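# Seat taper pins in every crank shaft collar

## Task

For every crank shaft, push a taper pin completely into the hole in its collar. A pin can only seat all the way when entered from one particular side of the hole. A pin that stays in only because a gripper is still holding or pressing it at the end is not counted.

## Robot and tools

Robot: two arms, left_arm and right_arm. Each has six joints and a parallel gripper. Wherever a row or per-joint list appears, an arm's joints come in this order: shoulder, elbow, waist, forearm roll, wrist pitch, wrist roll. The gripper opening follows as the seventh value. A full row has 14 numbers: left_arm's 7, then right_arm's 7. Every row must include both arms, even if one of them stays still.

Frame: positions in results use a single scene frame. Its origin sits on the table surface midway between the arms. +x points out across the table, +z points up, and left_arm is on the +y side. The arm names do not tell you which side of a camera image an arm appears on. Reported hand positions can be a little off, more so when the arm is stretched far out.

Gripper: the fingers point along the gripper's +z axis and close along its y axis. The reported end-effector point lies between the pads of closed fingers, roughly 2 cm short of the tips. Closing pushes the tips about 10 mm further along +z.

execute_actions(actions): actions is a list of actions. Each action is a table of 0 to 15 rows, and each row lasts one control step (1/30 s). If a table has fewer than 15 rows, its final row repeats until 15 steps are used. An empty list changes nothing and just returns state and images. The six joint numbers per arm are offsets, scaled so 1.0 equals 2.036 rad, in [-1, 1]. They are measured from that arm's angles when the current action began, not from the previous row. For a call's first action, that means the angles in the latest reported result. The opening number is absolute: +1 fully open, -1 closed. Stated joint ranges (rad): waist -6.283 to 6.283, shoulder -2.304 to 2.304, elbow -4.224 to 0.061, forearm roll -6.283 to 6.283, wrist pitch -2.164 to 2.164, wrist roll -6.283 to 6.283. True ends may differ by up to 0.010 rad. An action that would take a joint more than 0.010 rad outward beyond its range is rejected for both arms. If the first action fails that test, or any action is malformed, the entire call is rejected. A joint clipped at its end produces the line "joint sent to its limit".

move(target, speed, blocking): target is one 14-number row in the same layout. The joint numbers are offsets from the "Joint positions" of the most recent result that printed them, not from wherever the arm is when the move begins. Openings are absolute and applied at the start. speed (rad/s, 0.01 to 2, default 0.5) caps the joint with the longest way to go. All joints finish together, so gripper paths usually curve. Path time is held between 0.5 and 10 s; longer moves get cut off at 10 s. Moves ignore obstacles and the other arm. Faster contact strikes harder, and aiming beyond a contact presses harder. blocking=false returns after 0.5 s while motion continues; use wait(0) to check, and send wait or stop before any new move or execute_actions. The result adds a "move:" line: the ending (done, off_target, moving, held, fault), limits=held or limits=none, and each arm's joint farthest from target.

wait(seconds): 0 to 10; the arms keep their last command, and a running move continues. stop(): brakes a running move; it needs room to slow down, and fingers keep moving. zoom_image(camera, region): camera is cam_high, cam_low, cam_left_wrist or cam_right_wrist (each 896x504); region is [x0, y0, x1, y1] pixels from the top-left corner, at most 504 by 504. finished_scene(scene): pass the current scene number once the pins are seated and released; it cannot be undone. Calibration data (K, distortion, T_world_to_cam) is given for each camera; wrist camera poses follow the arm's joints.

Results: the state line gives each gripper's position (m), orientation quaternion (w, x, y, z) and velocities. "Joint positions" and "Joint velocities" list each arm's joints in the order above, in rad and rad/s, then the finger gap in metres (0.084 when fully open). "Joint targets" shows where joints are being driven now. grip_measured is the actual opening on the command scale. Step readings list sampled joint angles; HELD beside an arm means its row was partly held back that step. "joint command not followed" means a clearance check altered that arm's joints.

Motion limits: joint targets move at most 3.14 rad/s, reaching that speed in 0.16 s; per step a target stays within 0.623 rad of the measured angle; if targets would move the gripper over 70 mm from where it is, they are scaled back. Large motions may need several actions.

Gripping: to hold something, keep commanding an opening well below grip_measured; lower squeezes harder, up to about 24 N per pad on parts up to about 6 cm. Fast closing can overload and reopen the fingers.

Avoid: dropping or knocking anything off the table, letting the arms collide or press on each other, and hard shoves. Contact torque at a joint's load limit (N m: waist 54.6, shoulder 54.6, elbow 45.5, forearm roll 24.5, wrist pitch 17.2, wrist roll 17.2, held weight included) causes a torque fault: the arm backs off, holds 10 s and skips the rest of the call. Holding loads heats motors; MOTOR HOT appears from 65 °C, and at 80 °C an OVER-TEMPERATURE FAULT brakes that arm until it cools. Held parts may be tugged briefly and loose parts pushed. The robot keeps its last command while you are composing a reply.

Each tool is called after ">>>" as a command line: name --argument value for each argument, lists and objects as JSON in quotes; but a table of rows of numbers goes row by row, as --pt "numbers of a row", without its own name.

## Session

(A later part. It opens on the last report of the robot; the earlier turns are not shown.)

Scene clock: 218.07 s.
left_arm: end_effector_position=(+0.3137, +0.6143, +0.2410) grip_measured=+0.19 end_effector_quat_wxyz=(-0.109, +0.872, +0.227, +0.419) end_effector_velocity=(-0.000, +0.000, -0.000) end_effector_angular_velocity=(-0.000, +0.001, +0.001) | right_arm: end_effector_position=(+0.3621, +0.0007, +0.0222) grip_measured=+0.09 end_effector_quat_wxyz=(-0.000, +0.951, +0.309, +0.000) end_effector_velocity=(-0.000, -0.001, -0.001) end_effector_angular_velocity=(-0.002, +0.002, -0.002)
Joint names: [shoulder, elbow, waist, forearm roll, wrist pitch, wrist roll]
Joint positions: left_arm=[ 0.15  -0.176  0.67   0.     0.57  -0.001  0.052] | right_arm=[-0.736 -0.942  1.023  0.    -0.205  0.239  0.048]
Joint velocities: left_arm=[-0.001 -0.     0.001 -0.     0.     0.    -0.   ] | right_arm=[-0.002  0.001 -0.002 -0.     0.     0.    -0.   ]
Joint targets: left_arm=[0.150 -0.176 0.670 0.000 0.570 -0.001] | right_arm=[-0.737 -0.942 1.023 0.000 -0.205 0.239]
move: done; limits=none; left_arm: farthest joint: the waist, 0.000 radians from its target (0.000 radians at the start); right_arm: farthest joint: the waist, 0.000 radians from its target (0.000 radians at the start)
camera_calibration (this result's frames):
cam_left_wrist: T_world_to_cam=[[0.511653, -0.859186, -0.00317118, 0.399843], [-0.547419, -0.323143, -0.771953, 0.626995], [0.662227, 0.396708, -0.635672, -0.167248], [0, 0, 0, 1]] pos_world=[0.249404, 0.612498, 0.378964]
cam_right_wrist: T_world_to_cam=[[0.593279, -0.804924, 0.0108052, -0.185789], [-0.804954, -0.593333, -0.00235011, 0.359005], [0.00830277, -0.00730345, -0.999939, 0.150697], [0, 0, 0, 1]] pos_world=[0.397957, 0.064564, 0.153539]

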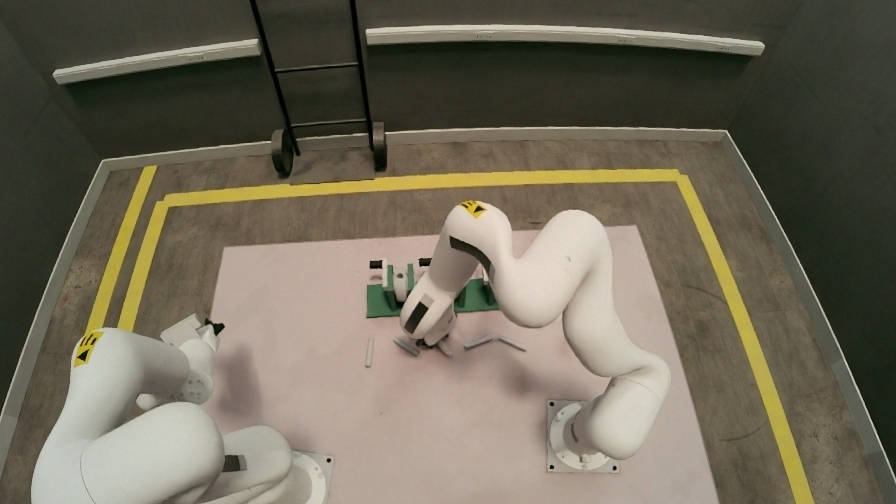

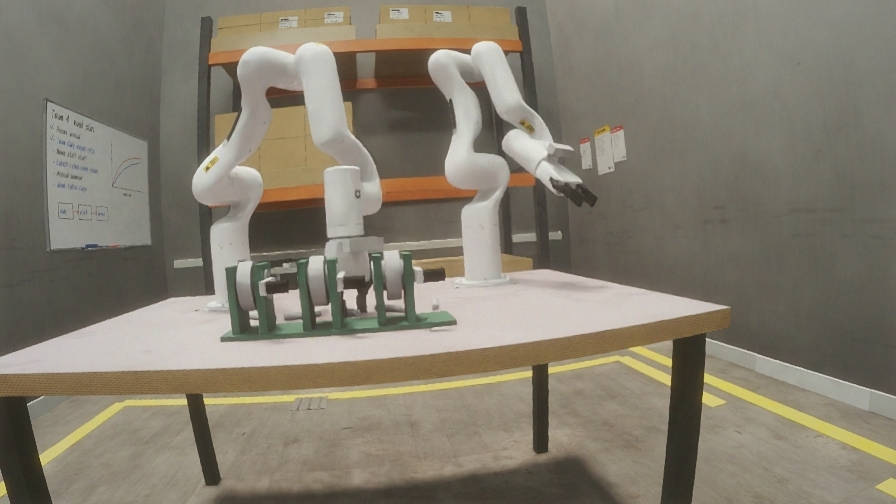

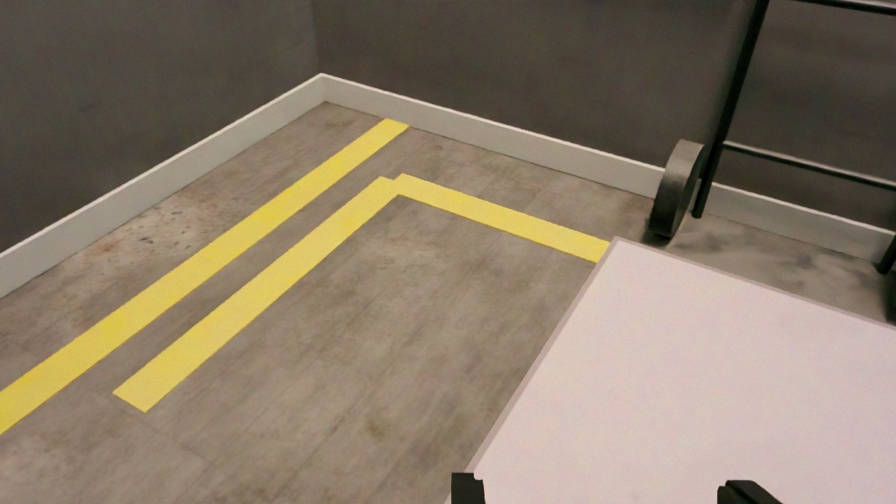

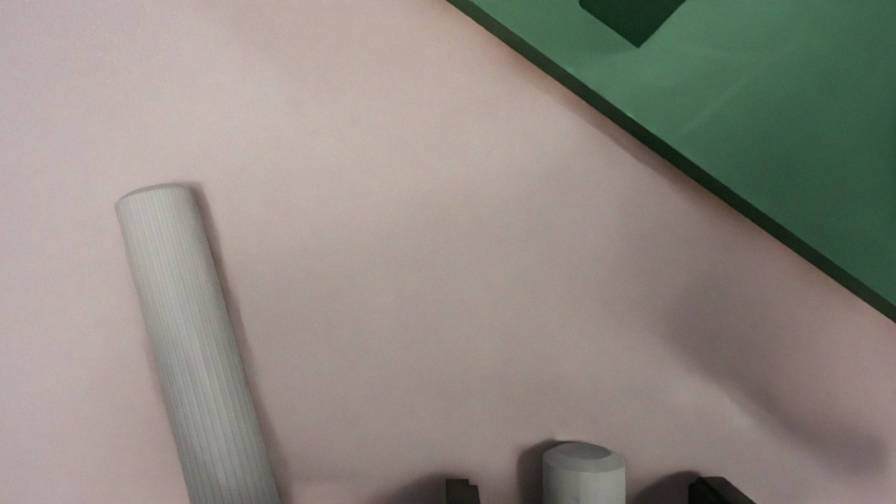

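>>> execute_actions --actions '[[[0,0,0,0,0,0,0.2,0,0,0,0,0,0,-0.4]],[[0,0,0,0,0,0,0.2,0,0,0,0,0,0,-0.65]],[[0,0,0,0,0,0,0.2,0,0,0,0,0,0,-1]]]'

>>> move --target '[0,0,-0.25,0,0,0,0.2,0.288,0.119,-0.0346,0,-0.17,-0.1174,-1]'

>>> move --target '[0,0,0,0,0,0,0.2,0,0,0,0,0.8,0,-1]' --speed 0.8

>>> move --target '[0,0,-0.25,0,0,0,0.2,-0.2716,0,0,0,0.2435,0,-1]' --speed 0.4

Scene clock: 237.83 s.
left_arm: end_effector_position=(+0.3137, +0.6143, +0.2410) grip_measured=+0.19 end_effector_quat_wxyz=(-0.109, +0.872, +0.227, +0.419) end_effector_velocity=(+0.000, -0.000, -0.000) end_effector_angular_velocity=(+0.000, +0.000, -0.001) | right_arm: end_effector_position=(+0.3621, +0.0007, +0.0222) grip_measured=-0.61 end_effector_quat_wxyz=(-0.000, +0.951, +0.309, +0.000) end_effector_velocity=(+0.000, -0.001, -0.000) end_effector_angular_velocity=(-0.002, +0.001, -0.003)
Joint names: [shoulder, elbow, waist, forearm roll, wrist pitch, wrist roll]
Joint positions: left_arm=[ 0.15  -0.176  0.67   0.     0.57  -0.001  0.052] | right_arm=[-0.736 -0.942  1.023  0.    -0.205  0.239  0.017]
Joint velocities: left_arm=[-0.  0. -0.  0. -0.  0. -0.] | right_arm=[-0.     0.001 -0.002 -0.    -0.001  0.    -0.   ]
Joint targets: left_arm=[0.150 -0.176 0.670 0.000 0.570 -0.001] | right_arm=[-0.736 -0.942 1.023 0.000 -0.205 0.239]
Step readings (joint positions; steps 1 to 15: 1st action; 16 to 30: 2nd action; 31 to 45: 3rd action):
0: left_arm=[0.150 -0.176 0.670 0.000 0.570 -0.001] | right_arm=[-0.737 -0.942 1.023 0.000 -0.205 0.239]
1: left_arm=[0.150 -0.176 0.670 0.000 0.570 -0.001] | right_arm=[-0.737 -0.942 1.023 0.000 -0.205 0.239]
2: left_arm=[0.150 -0.176 0.670 0.000 0.570 -0.001] | right_arm=[-0.736 -0.942 1.023 0.000 -0.205 0.239]
4: left_arm=[0.150 -0.176 0.670 0.000 0.570 -0.001] | right_arm=[-0.736 -0.942 1.023 0.000 -0.205 0.239]
8: left_arm=[0.150 -0.176 0.670 0.000 0.570 -0.001] | right_arm=[-0.736 -0.942 1.023 0.000 -0.205 0.239]
15: left_arm=[0.150 -0.176 0.670 0.000 0.570 -0.001] | right_arm=[-0.736 -0.942 1.023 0.000 -0.205 0.239]
16: left_arm=[0.150 -0.176 0.670 0.000 0.570 -0.001] | right_arm=[-0.736 -0.942 1.023 0.000 -0.205 0.239]
17: left_arm=[0.150 -0.176 0.670 0.000 0.570 -0.001] | right_arm=[-0.736 -0.942 1.023 0.000 -0.205 0.238]
19: left_arm=[0.150 -0.176 0.670 0.000 0.570 -0.001] | right_arm=[-0.736 -0.942 1.023 0.000 -0.205 0.239]
23: left_arm=[0.150 -0.176 0.670 0.000 0.570 -0.001] | right_arm=[-0.736 -0.942 1.023 0.000 -0.205 0.239]
30: left_arm=[0.150 -0.176 0.670 0.000 0.570 -0.001] | right_arm=[-0.736 -0.942 1.023 0.000 -0.205 0.239]
31: left_arm=[0.150 -0.176 0.670 0.000 0.570 -0.001] | right_arm=[-0.736 -0.942 1.023 0.000 -0.205 0.239]
32: left_arm=[0.150 -0.176 0.670 0.000 0.570 -0.001] | right_arm=[-0.736 -0.942 1.023 0.000 -0.205 0.239]
34: left_arm=[0.150 -0.176 0.670 0.000 0.570 -0.001] | right_arm=[-0.736 -0.942 1.023 0.000 -0.205 0.239]
38: left_arm=[0.150 -0.176 0.670 0.000 0.570 -0.001] | right_arm=[-0.736 -0.942 1.023 0.000 -0.205 0.239]
45: Joint positions above
camera_calibration (this result's frames):
cam_left_wrist: T_world_to_cam=[[0.511653, -0.859186, -0.00317125, 0.399843], [-0.547418, -0.323143, -0.771953, 0.626995], [0.662227, 0.396708, -0.635672, -0.167249], [0, 0, 0, 1]] pos_world=[0.249404, 0.612498, 0.378964]
cam_right_wrist: T_world_to_cam=[[0.593281, -0.804923, 0.0107978, -0.185786], [-0.804953, -0.593334, -0.00238237, 0.359021], [0.00832434, -0.00727831, -0.999939, 0.1507], [0, 0, 0, 1]] pos_world=[0.397964, 0.0645725, 0.153552]

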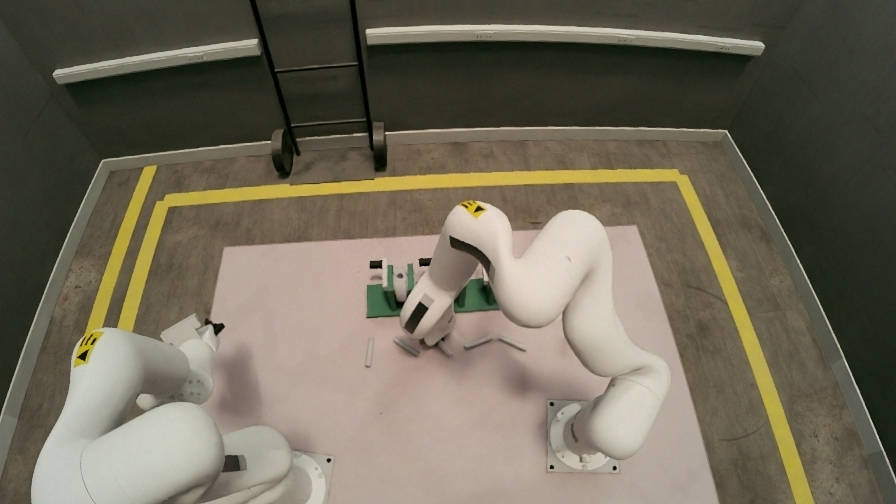

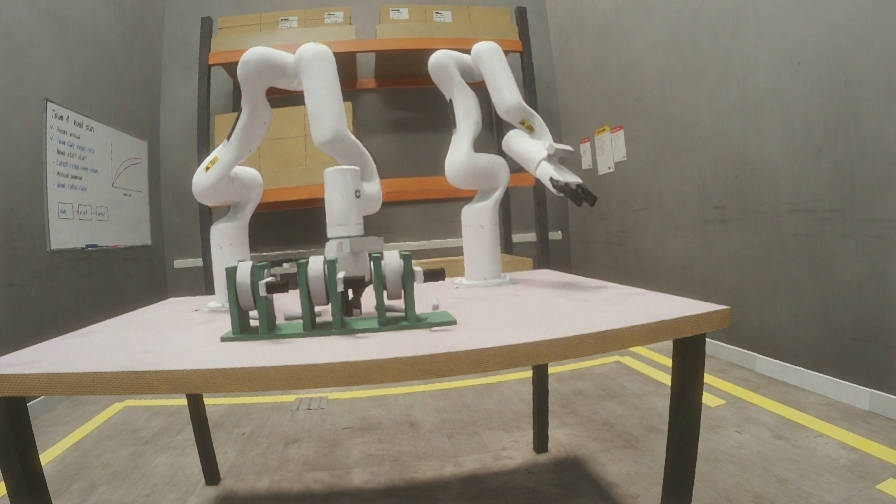

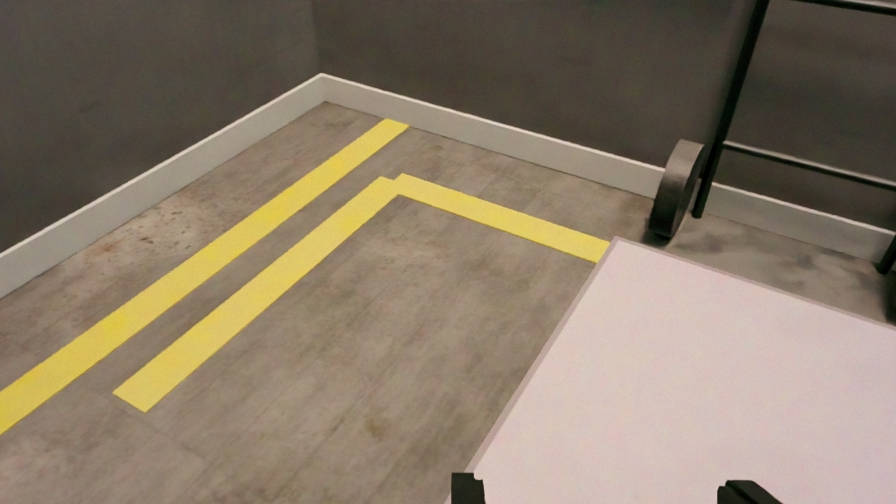

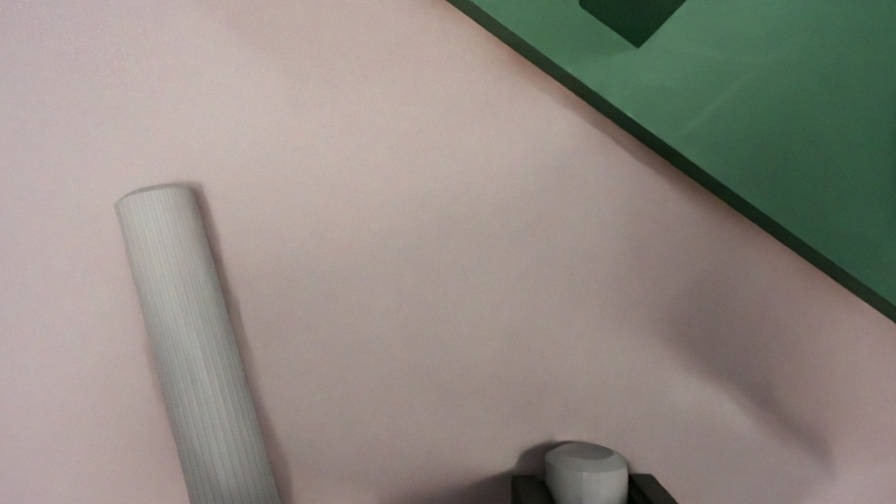

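Scene clock: 239.43 s.
left_arm: end_effector_position=(+0.3658, +0.4142, +0.2410) grip_measured=+0.19 end_effector_quat_wxyz=(+0.000, +0.902, +0.001, +0.433) end_effector_velocity=(+0.000, -0.000, +0.000) end_effector_angular_velocity=(+0.000, -0.001, -0.001) | right_arm: end_effector_position=(+0.3266, -0.0855, +0.2202) grip_measured=-0.61 end_effector_quat_wxyz=(+0.000, +0.922, +0.388, -0.001) end_effector_velocity=(+0.001, +0.000, +0.002) end_effector_angular_velocity=(+0.003, -0.003, -0.000)
Joint names: [shoulder, elbow, waist, forearm roll, wrist pitch, wrist roll]
Joint positions: left_arm=[ 0.15  -0.176  0.161  0.     0.57  -0.001  0.052] | right_arm=[-0.151 -0.7    0.952  0.    -0.551 -0.     0.017]
Joint velocities: left_arm=[-0.    -0.    -0.001  0.     0.001  0.    -0.   ] | right_arm=[ 0.005 -0.    -0.001  0.    -0.    -0.001 -0.   ]
Joint targets: left_arm=[0.150 -0.176 0.161 0.000 0.570 -0.001] | right_arm=[-0.150 -0.700 0.952 0.000 -0.551 -0.000]
move: done; limits=none; left_arm: farthest joint: the waist, 0.000 radians from its target (0.509 radians at the start); right_arm: farthest joint: the shoulder, 0.001 radians from its target (0.587 radians at the start)
camera_calibration (this result's frames):
cam_left_wrist: T_world_to_cam=[[0.028584, -0.999586, -0.00316012, 0.436181], [-0.6355, -0.0157322, -0.771941, 0.495753], [0.771572, 0.0240734, -0.635687, -0.00804527], [0, 0, 0, 1]] pos_world=[0.308791, 0.443993, 0.378956]
cam_right_wrist: T_world_to_cam=[[0.719922, -0.693968, 0.0110164, -0.268122], [-0.694011, -0.719964, 0.000119105, 0.232218], [0.00784876, -0.00773125, -0.999939, 0.348406], [0, 0, 0, 1]] pos_world=[0.351454, -0.0161854, 0.351311]

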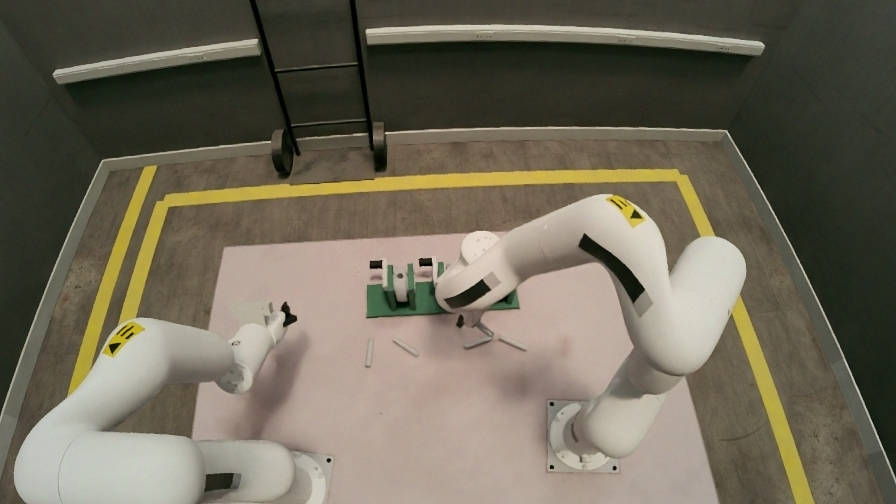

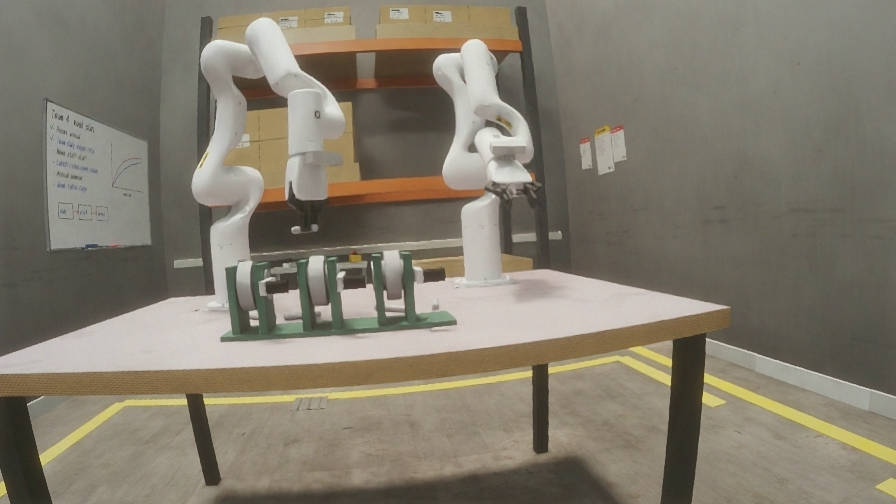

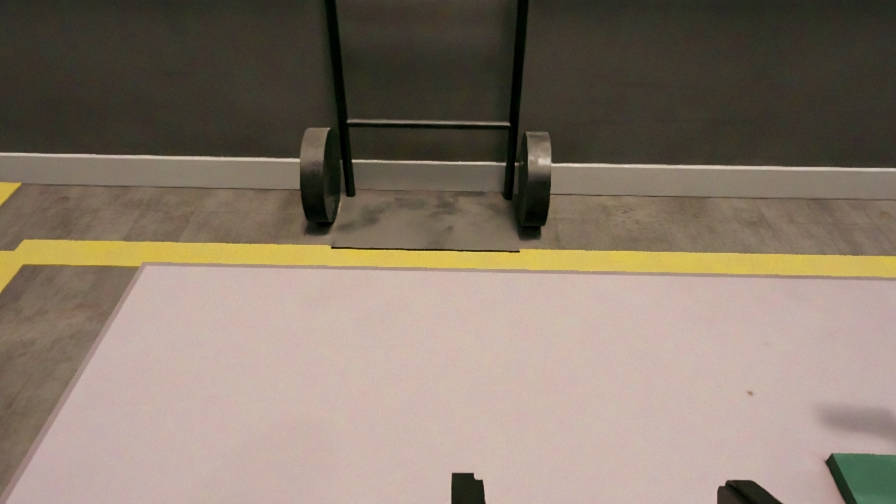

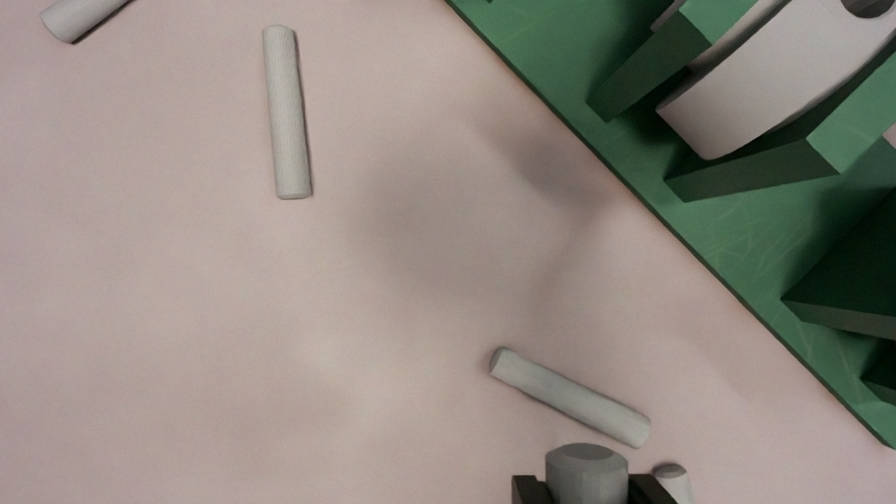

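Scene clock: 241.93 s.
left_arm: end_effector_position=(+0.3658, +0.4142, +0.2410) grip_measured=+0.19 end_effector_quat_wxyz=(+0.000, +0.902, +0.001, +0.433) end_effector_velocity=(+0.000, -0.000, +0.000) end_effector_angular_velocity=(+0.000, -0.001, -0.001) | right_arm: end_effector_position=(+0.4976, +0.0892, +0.4784) grip_measured=-0.62 end_effector_quat_wxyz=(-0.282, +0.633, +0.266, +0.670) end_effector_velocity=(+0.001, -0.001, -0.000) end_effector_angular_velocity=(-0.001, +0.000, -0.001)
Joint names: [shoulder, elbow, waist, forearm roll, wrist pitch, wrist roll]
Joint positions: left_arm=[ 0.15  -0.176  0.161  0.     0.57  -0.001  0.052] | right_arm=[-0.151 -0.7    0.952  0.     1.077 -0.     0.017]
Joint velocities: left_arm=[ 0.     0.    -0.001  0.001  0.001  0.    -0.   ] | right_arm=[ 0.     0.    -0.001 -0.    -0.    -0.    -0.   ]
Joint targets: left_arm=[0.150 -0.176 0.161 0.000 0.570 -0.001] | right_arm=[-0.151 -0.700 0.952 0.000 1.078 -0.000]
move: done; limits=none; left_arm: farthest joint: the waist, 0.000 radians from its target (0.000 radians at the start); right_arm: farthest joint: the waist, 0.000 radians from its target (0.000 radians at the start)
camera_calibration (this result's frames):
cam_left_wrist: T_world_to_cam=[[0.028584, -0.999586, -0.0031601, 0.436181], [-0.6355, -0.0157322, -0.771941, 0.495753], [0.771572, 0.0240734, -0.635687, -0.00804522], [0, 0, 0, 1]] pos_world=[0.308791, 0.443993, 0.378956]
cam_right_wrist: T_world_to_cam=[[0.706482, -0.707697, 0.00702597, -0.263045], [0.0456748, 0.0356851, -0.998319, 0.518813], [0.706256, 0.705615, 0.0575347, -0.310427], [0, 0, 0, 1]] pos_world=[0.381381, 0.0143722, 0.537649]

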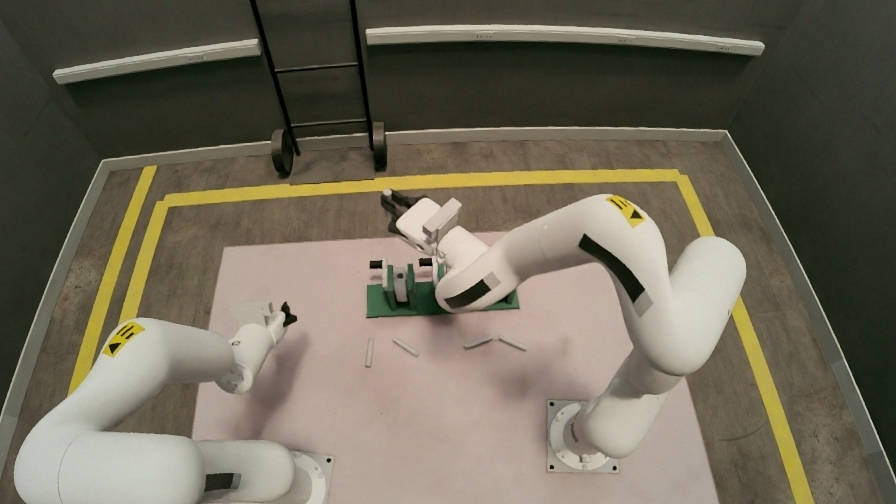

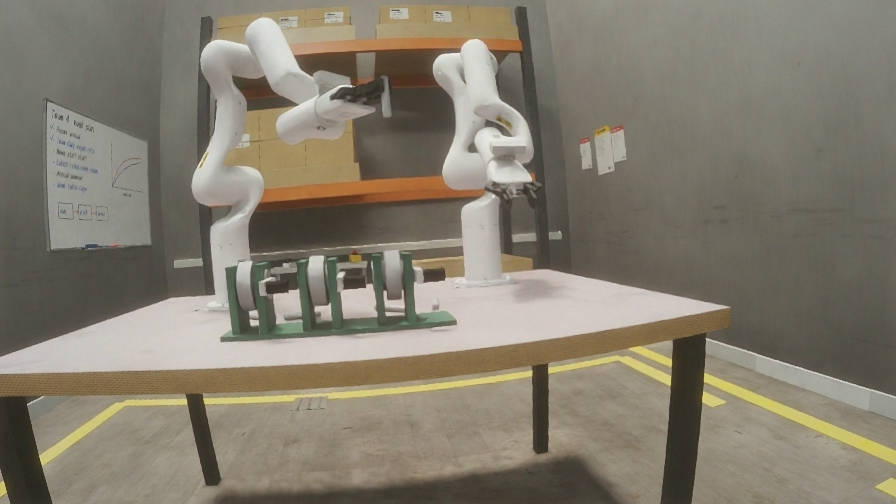

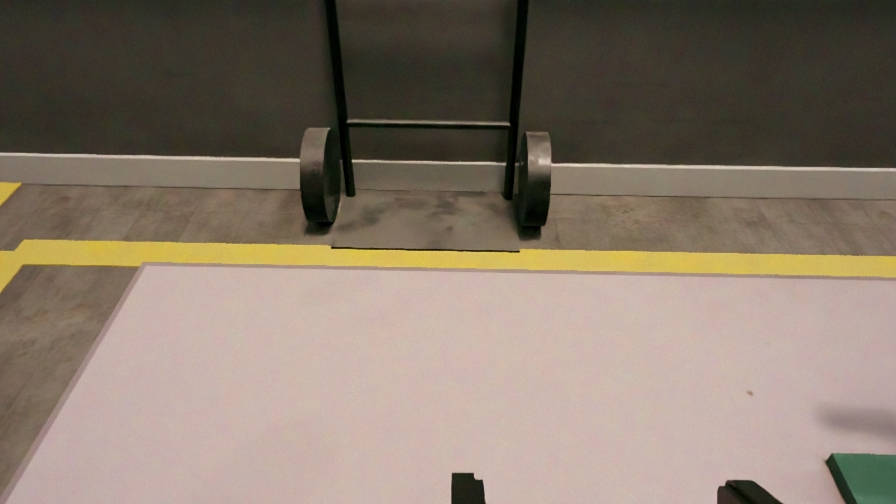

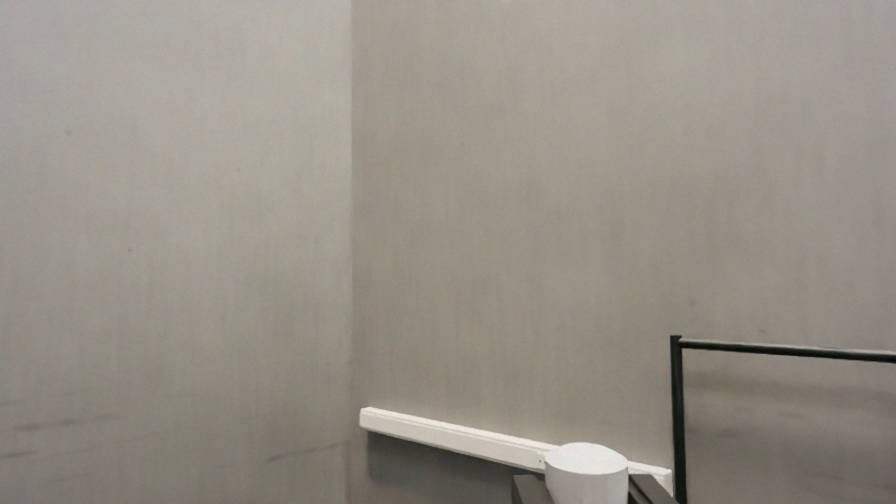

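Scene clock: 243.73 s.
left_arm: end_effector_position=(+0.3139, +0.2141, +0.2409) grip_measured=+0.19 end_effector_quat_wxyz=(+0.109, +0.873, -0.226, +0.419) end_effector_velocity=(-0.001, -0.000, -0.001) end_effector_angular_velocity=(+0.002, +0.003, -0.001) | right_arm: end_effector_position=(+0.4923, +0.0838, +0.2351) grip_measured=-0.62 end_effector_quat_wxyz=(-0.274, +0.652, +0.274, +0.652) end_effector_velocity=(-0.001, -0.000, -0.003) end_effector_angular_velocity=(-0.004, +0.004, +0.001)
Joint names: [shoulder, elbow, waist, forearm roll, wrist pitch, wrist roll]
Joint positions: left_arm=[ 0.15  -0.176 -0.348  0.     0.57  -0.001  0.052] | right_arm=[-0.703 -0.7    0.952  0.     1.573 -0.     0.017]
Joint velocities: left_arm=[-0.001 -0.    -0.001 -0.    -0.003  0.    -0.   ] | right_arm=[-0.003  0.002  0.001 -0.    -0.001 -0.    -0.   ]
Joint targets: left_arm=[0.150 -0.176 -0.348 0.000 0.570 -0.001] | right_arm=[-0.704 -0.700 0.952 0.000 1.573 -0.000]
move: done; limits=none; left_arm: farthest joint: the waist, 0.000 radians from its target (0.509 radians at the start); right_arm: farthest joint: the shoulder, 0.001 radians from its target (0.553 radians at the start)
camera_calibration (this result's frames):
cam_left_wrist: T_world_to_cam=[[-0.4618, -0.886979, -0.00315149, 0.36745], [-0.562731, 0.295725, -0.771933, 0.37009], [0.68562, -0.354705, -0.635697, 0.144894], [0, 0, 0, 1]] pos_world=[0.278607, 0.26787, 0.378952]
cam_right_wrist: T_world_to_cam=[[0.706764, -0.707407, 0.00772342, -0.261753], [0.0062682, -0.0046551, -0.99997, 0.299521], [0.707421, 0.706791, 0.00114411, -0.276329], [0, 0, 0, 1]] pos_world=[0.378601, 0.0115356, 0.30185]

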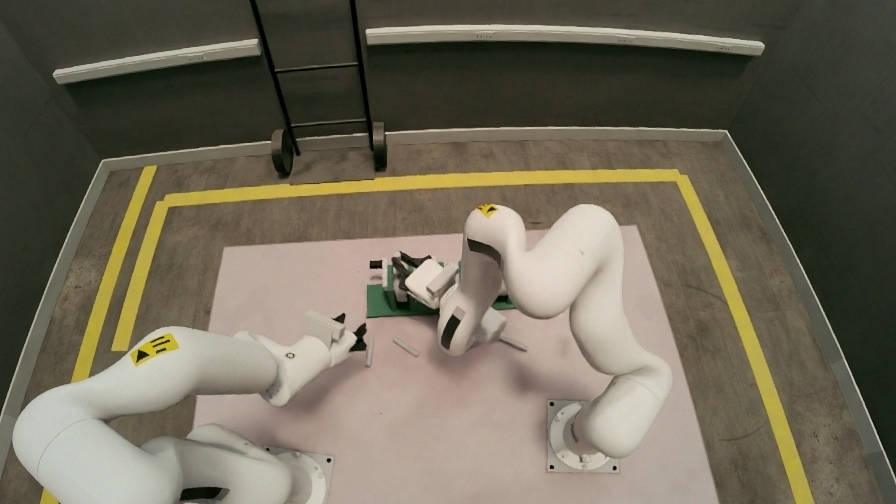

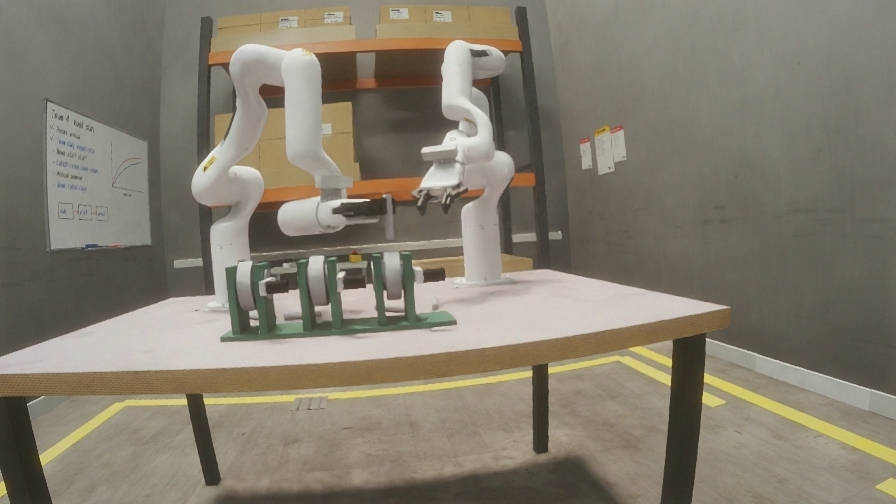

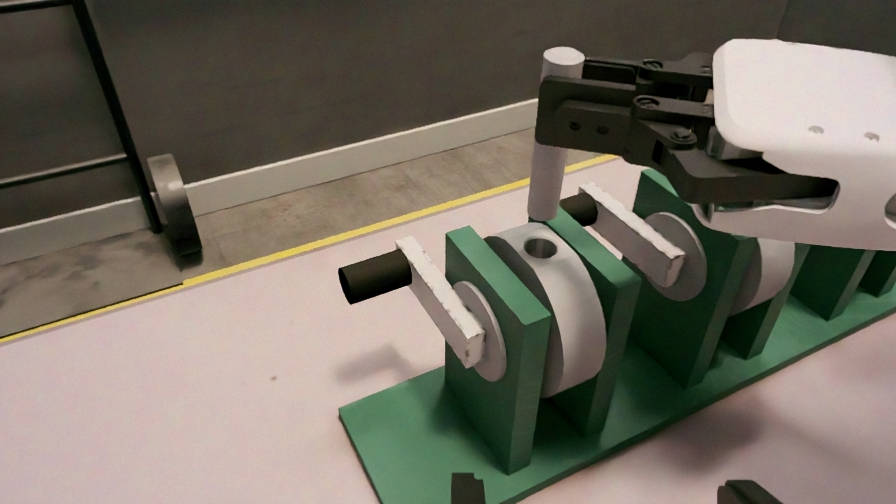

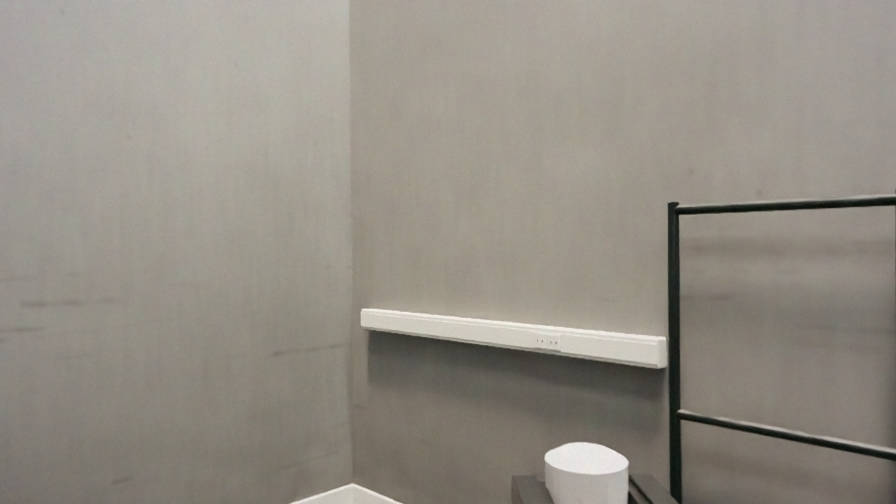

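>>> move --target '[0,0,0,0,0,0,0.2,-0.0305,-0.0098,0,0,0.0206,0,-1]' --speed 0.06

>>> zoom_image --camera "cam_left_wrist" --region '[460,60,660,300]'

>>> zoom_image --camera "cam_low" --region '[350,190,440,290]'

Scene clock: 260.87 s.
left_arm: end_effector_position=(+0.3139, +0.2141, +0.2409) grip_measured=+0.19 end_effector_quat_wxyz=(+0.109, +0.873, -0.226, +0.419) end_effector_velocity=(-0.000, +0.000, -0.001) end_effector_angular_velocity=(+0.001, +0.002, +0.000) | right_arm: end_effector_position=(+0.4923, +0.0837, +0.2130) grip_measured=-0.62 end_effector_quat_wxyz=(-0.274, +0.652, +0.274, +0.652) end_effector_velocity=(-0.000, +0.000, -0.000) end_effector_angular_velocity=(-0.001, +0.002, +0.001)
Joint names: [shoulder, elbow, waist, forearm roll, wrist pitch, wrist roll]
Joint positions: left_arm=[ 0.15  -0.176 -0.348  0.     0.57  -0.001  0.052] | right_arm=[-0.765 -0.72   0.952  0.     1.615 -0.     0.017]
Joint velocities: left_arm=[-0.001  0.    -0.001 -0.001 -0.001  0.    -0.   ] | right_arm=[ 0.     0.001  0.    -0.    -0.001  0.    -0.   ]
Joint targets: left_arm=[0.150 -0.176 -0.348 0.000 0.570 -0.001] | right_arm=[-0.765 -0.720 0.952 0.000 1.615 -0.000]
move: done; limits=none; left_arm: farthest joint: the waist, 0.000 radians from its target (0.000 radians at the start); right_arm: farthest joint: the waist, 0.000 radians from its target (0.000 radians at the start)
camera_calibration (this result's frames):
cam_left_wrist: T_world_to_cam=[[-0.4618, -0.886978, -0.00315145, 0.36745], [-0.562731, 0.295725, -0.771932, 0.37009], [0.685619, -0.354705, -0.635697, 0.144894], [0, 0, 0, 1]] pos_world=[0.278607, 0.26787, 0.378951]
cam_right_wrist: T_world_to_cam=[[0.706765, -0.707406, 0.00772881, -0.261585], [0.00622328, -0.00470759, -0.99997, 0.277466], [0.707421, 0.706792, 0.00107523, -0.276194], [0, 0, 0, 1]] pos_world=[0.378538, 0.0114713, 0.279776]

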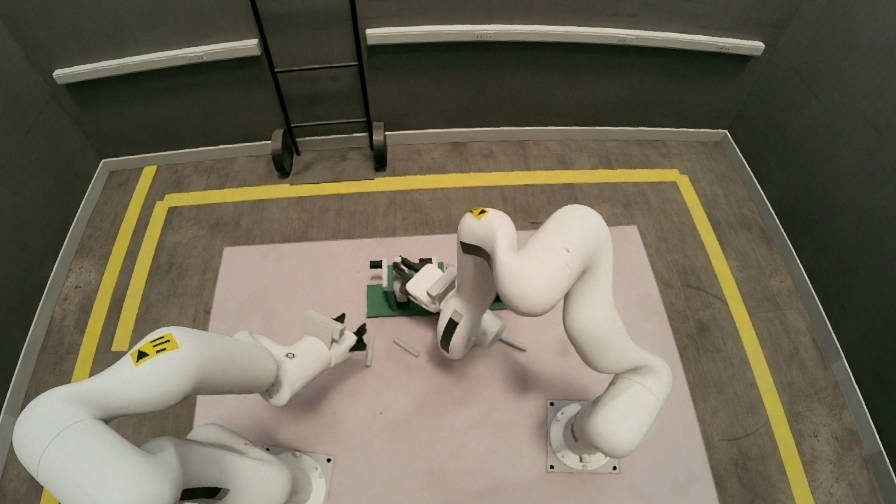

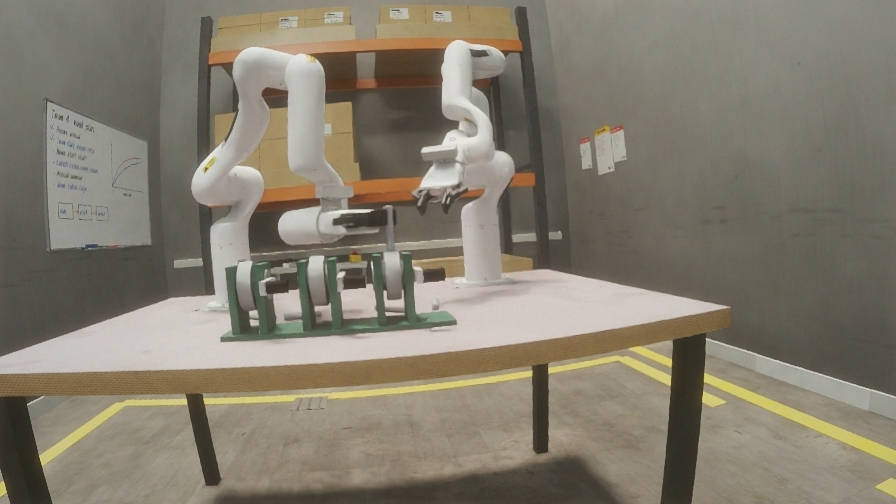

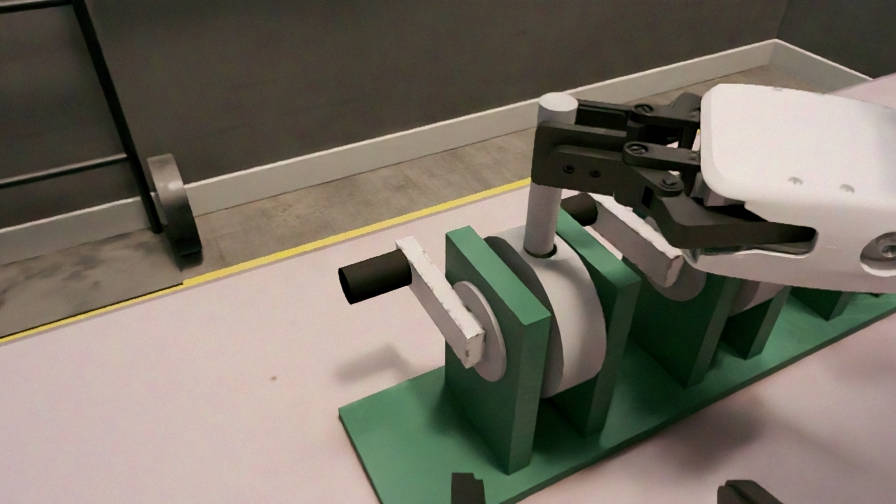

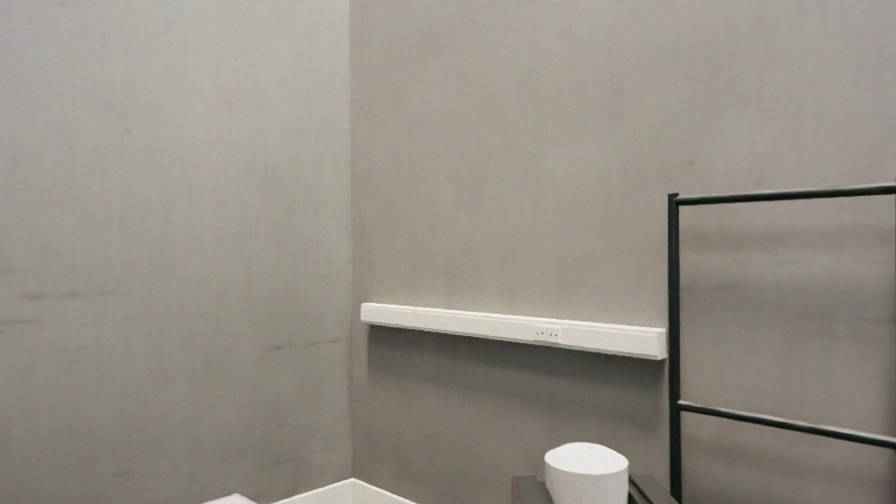

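Region (460, 60, 660, 300) of cam_left_wrist's 896x504 image, scaled by 2.100, with more detail than that image has.

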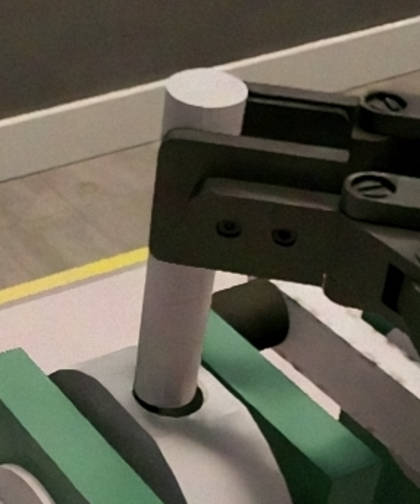

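Region (350, 190, 440, 290) of cam_low's 896x504 image, scaled by 5.040, with more detail than that image has; it fills the left 454 columns of this view, and the rest is white.

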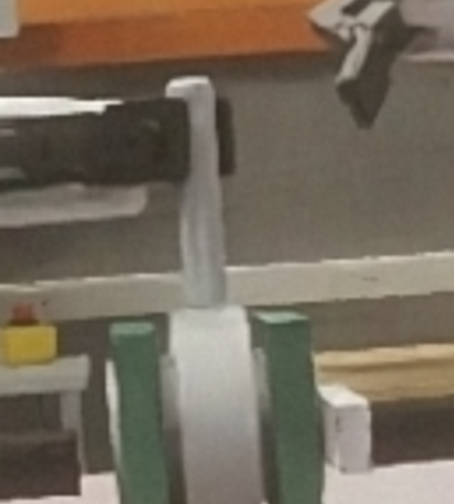

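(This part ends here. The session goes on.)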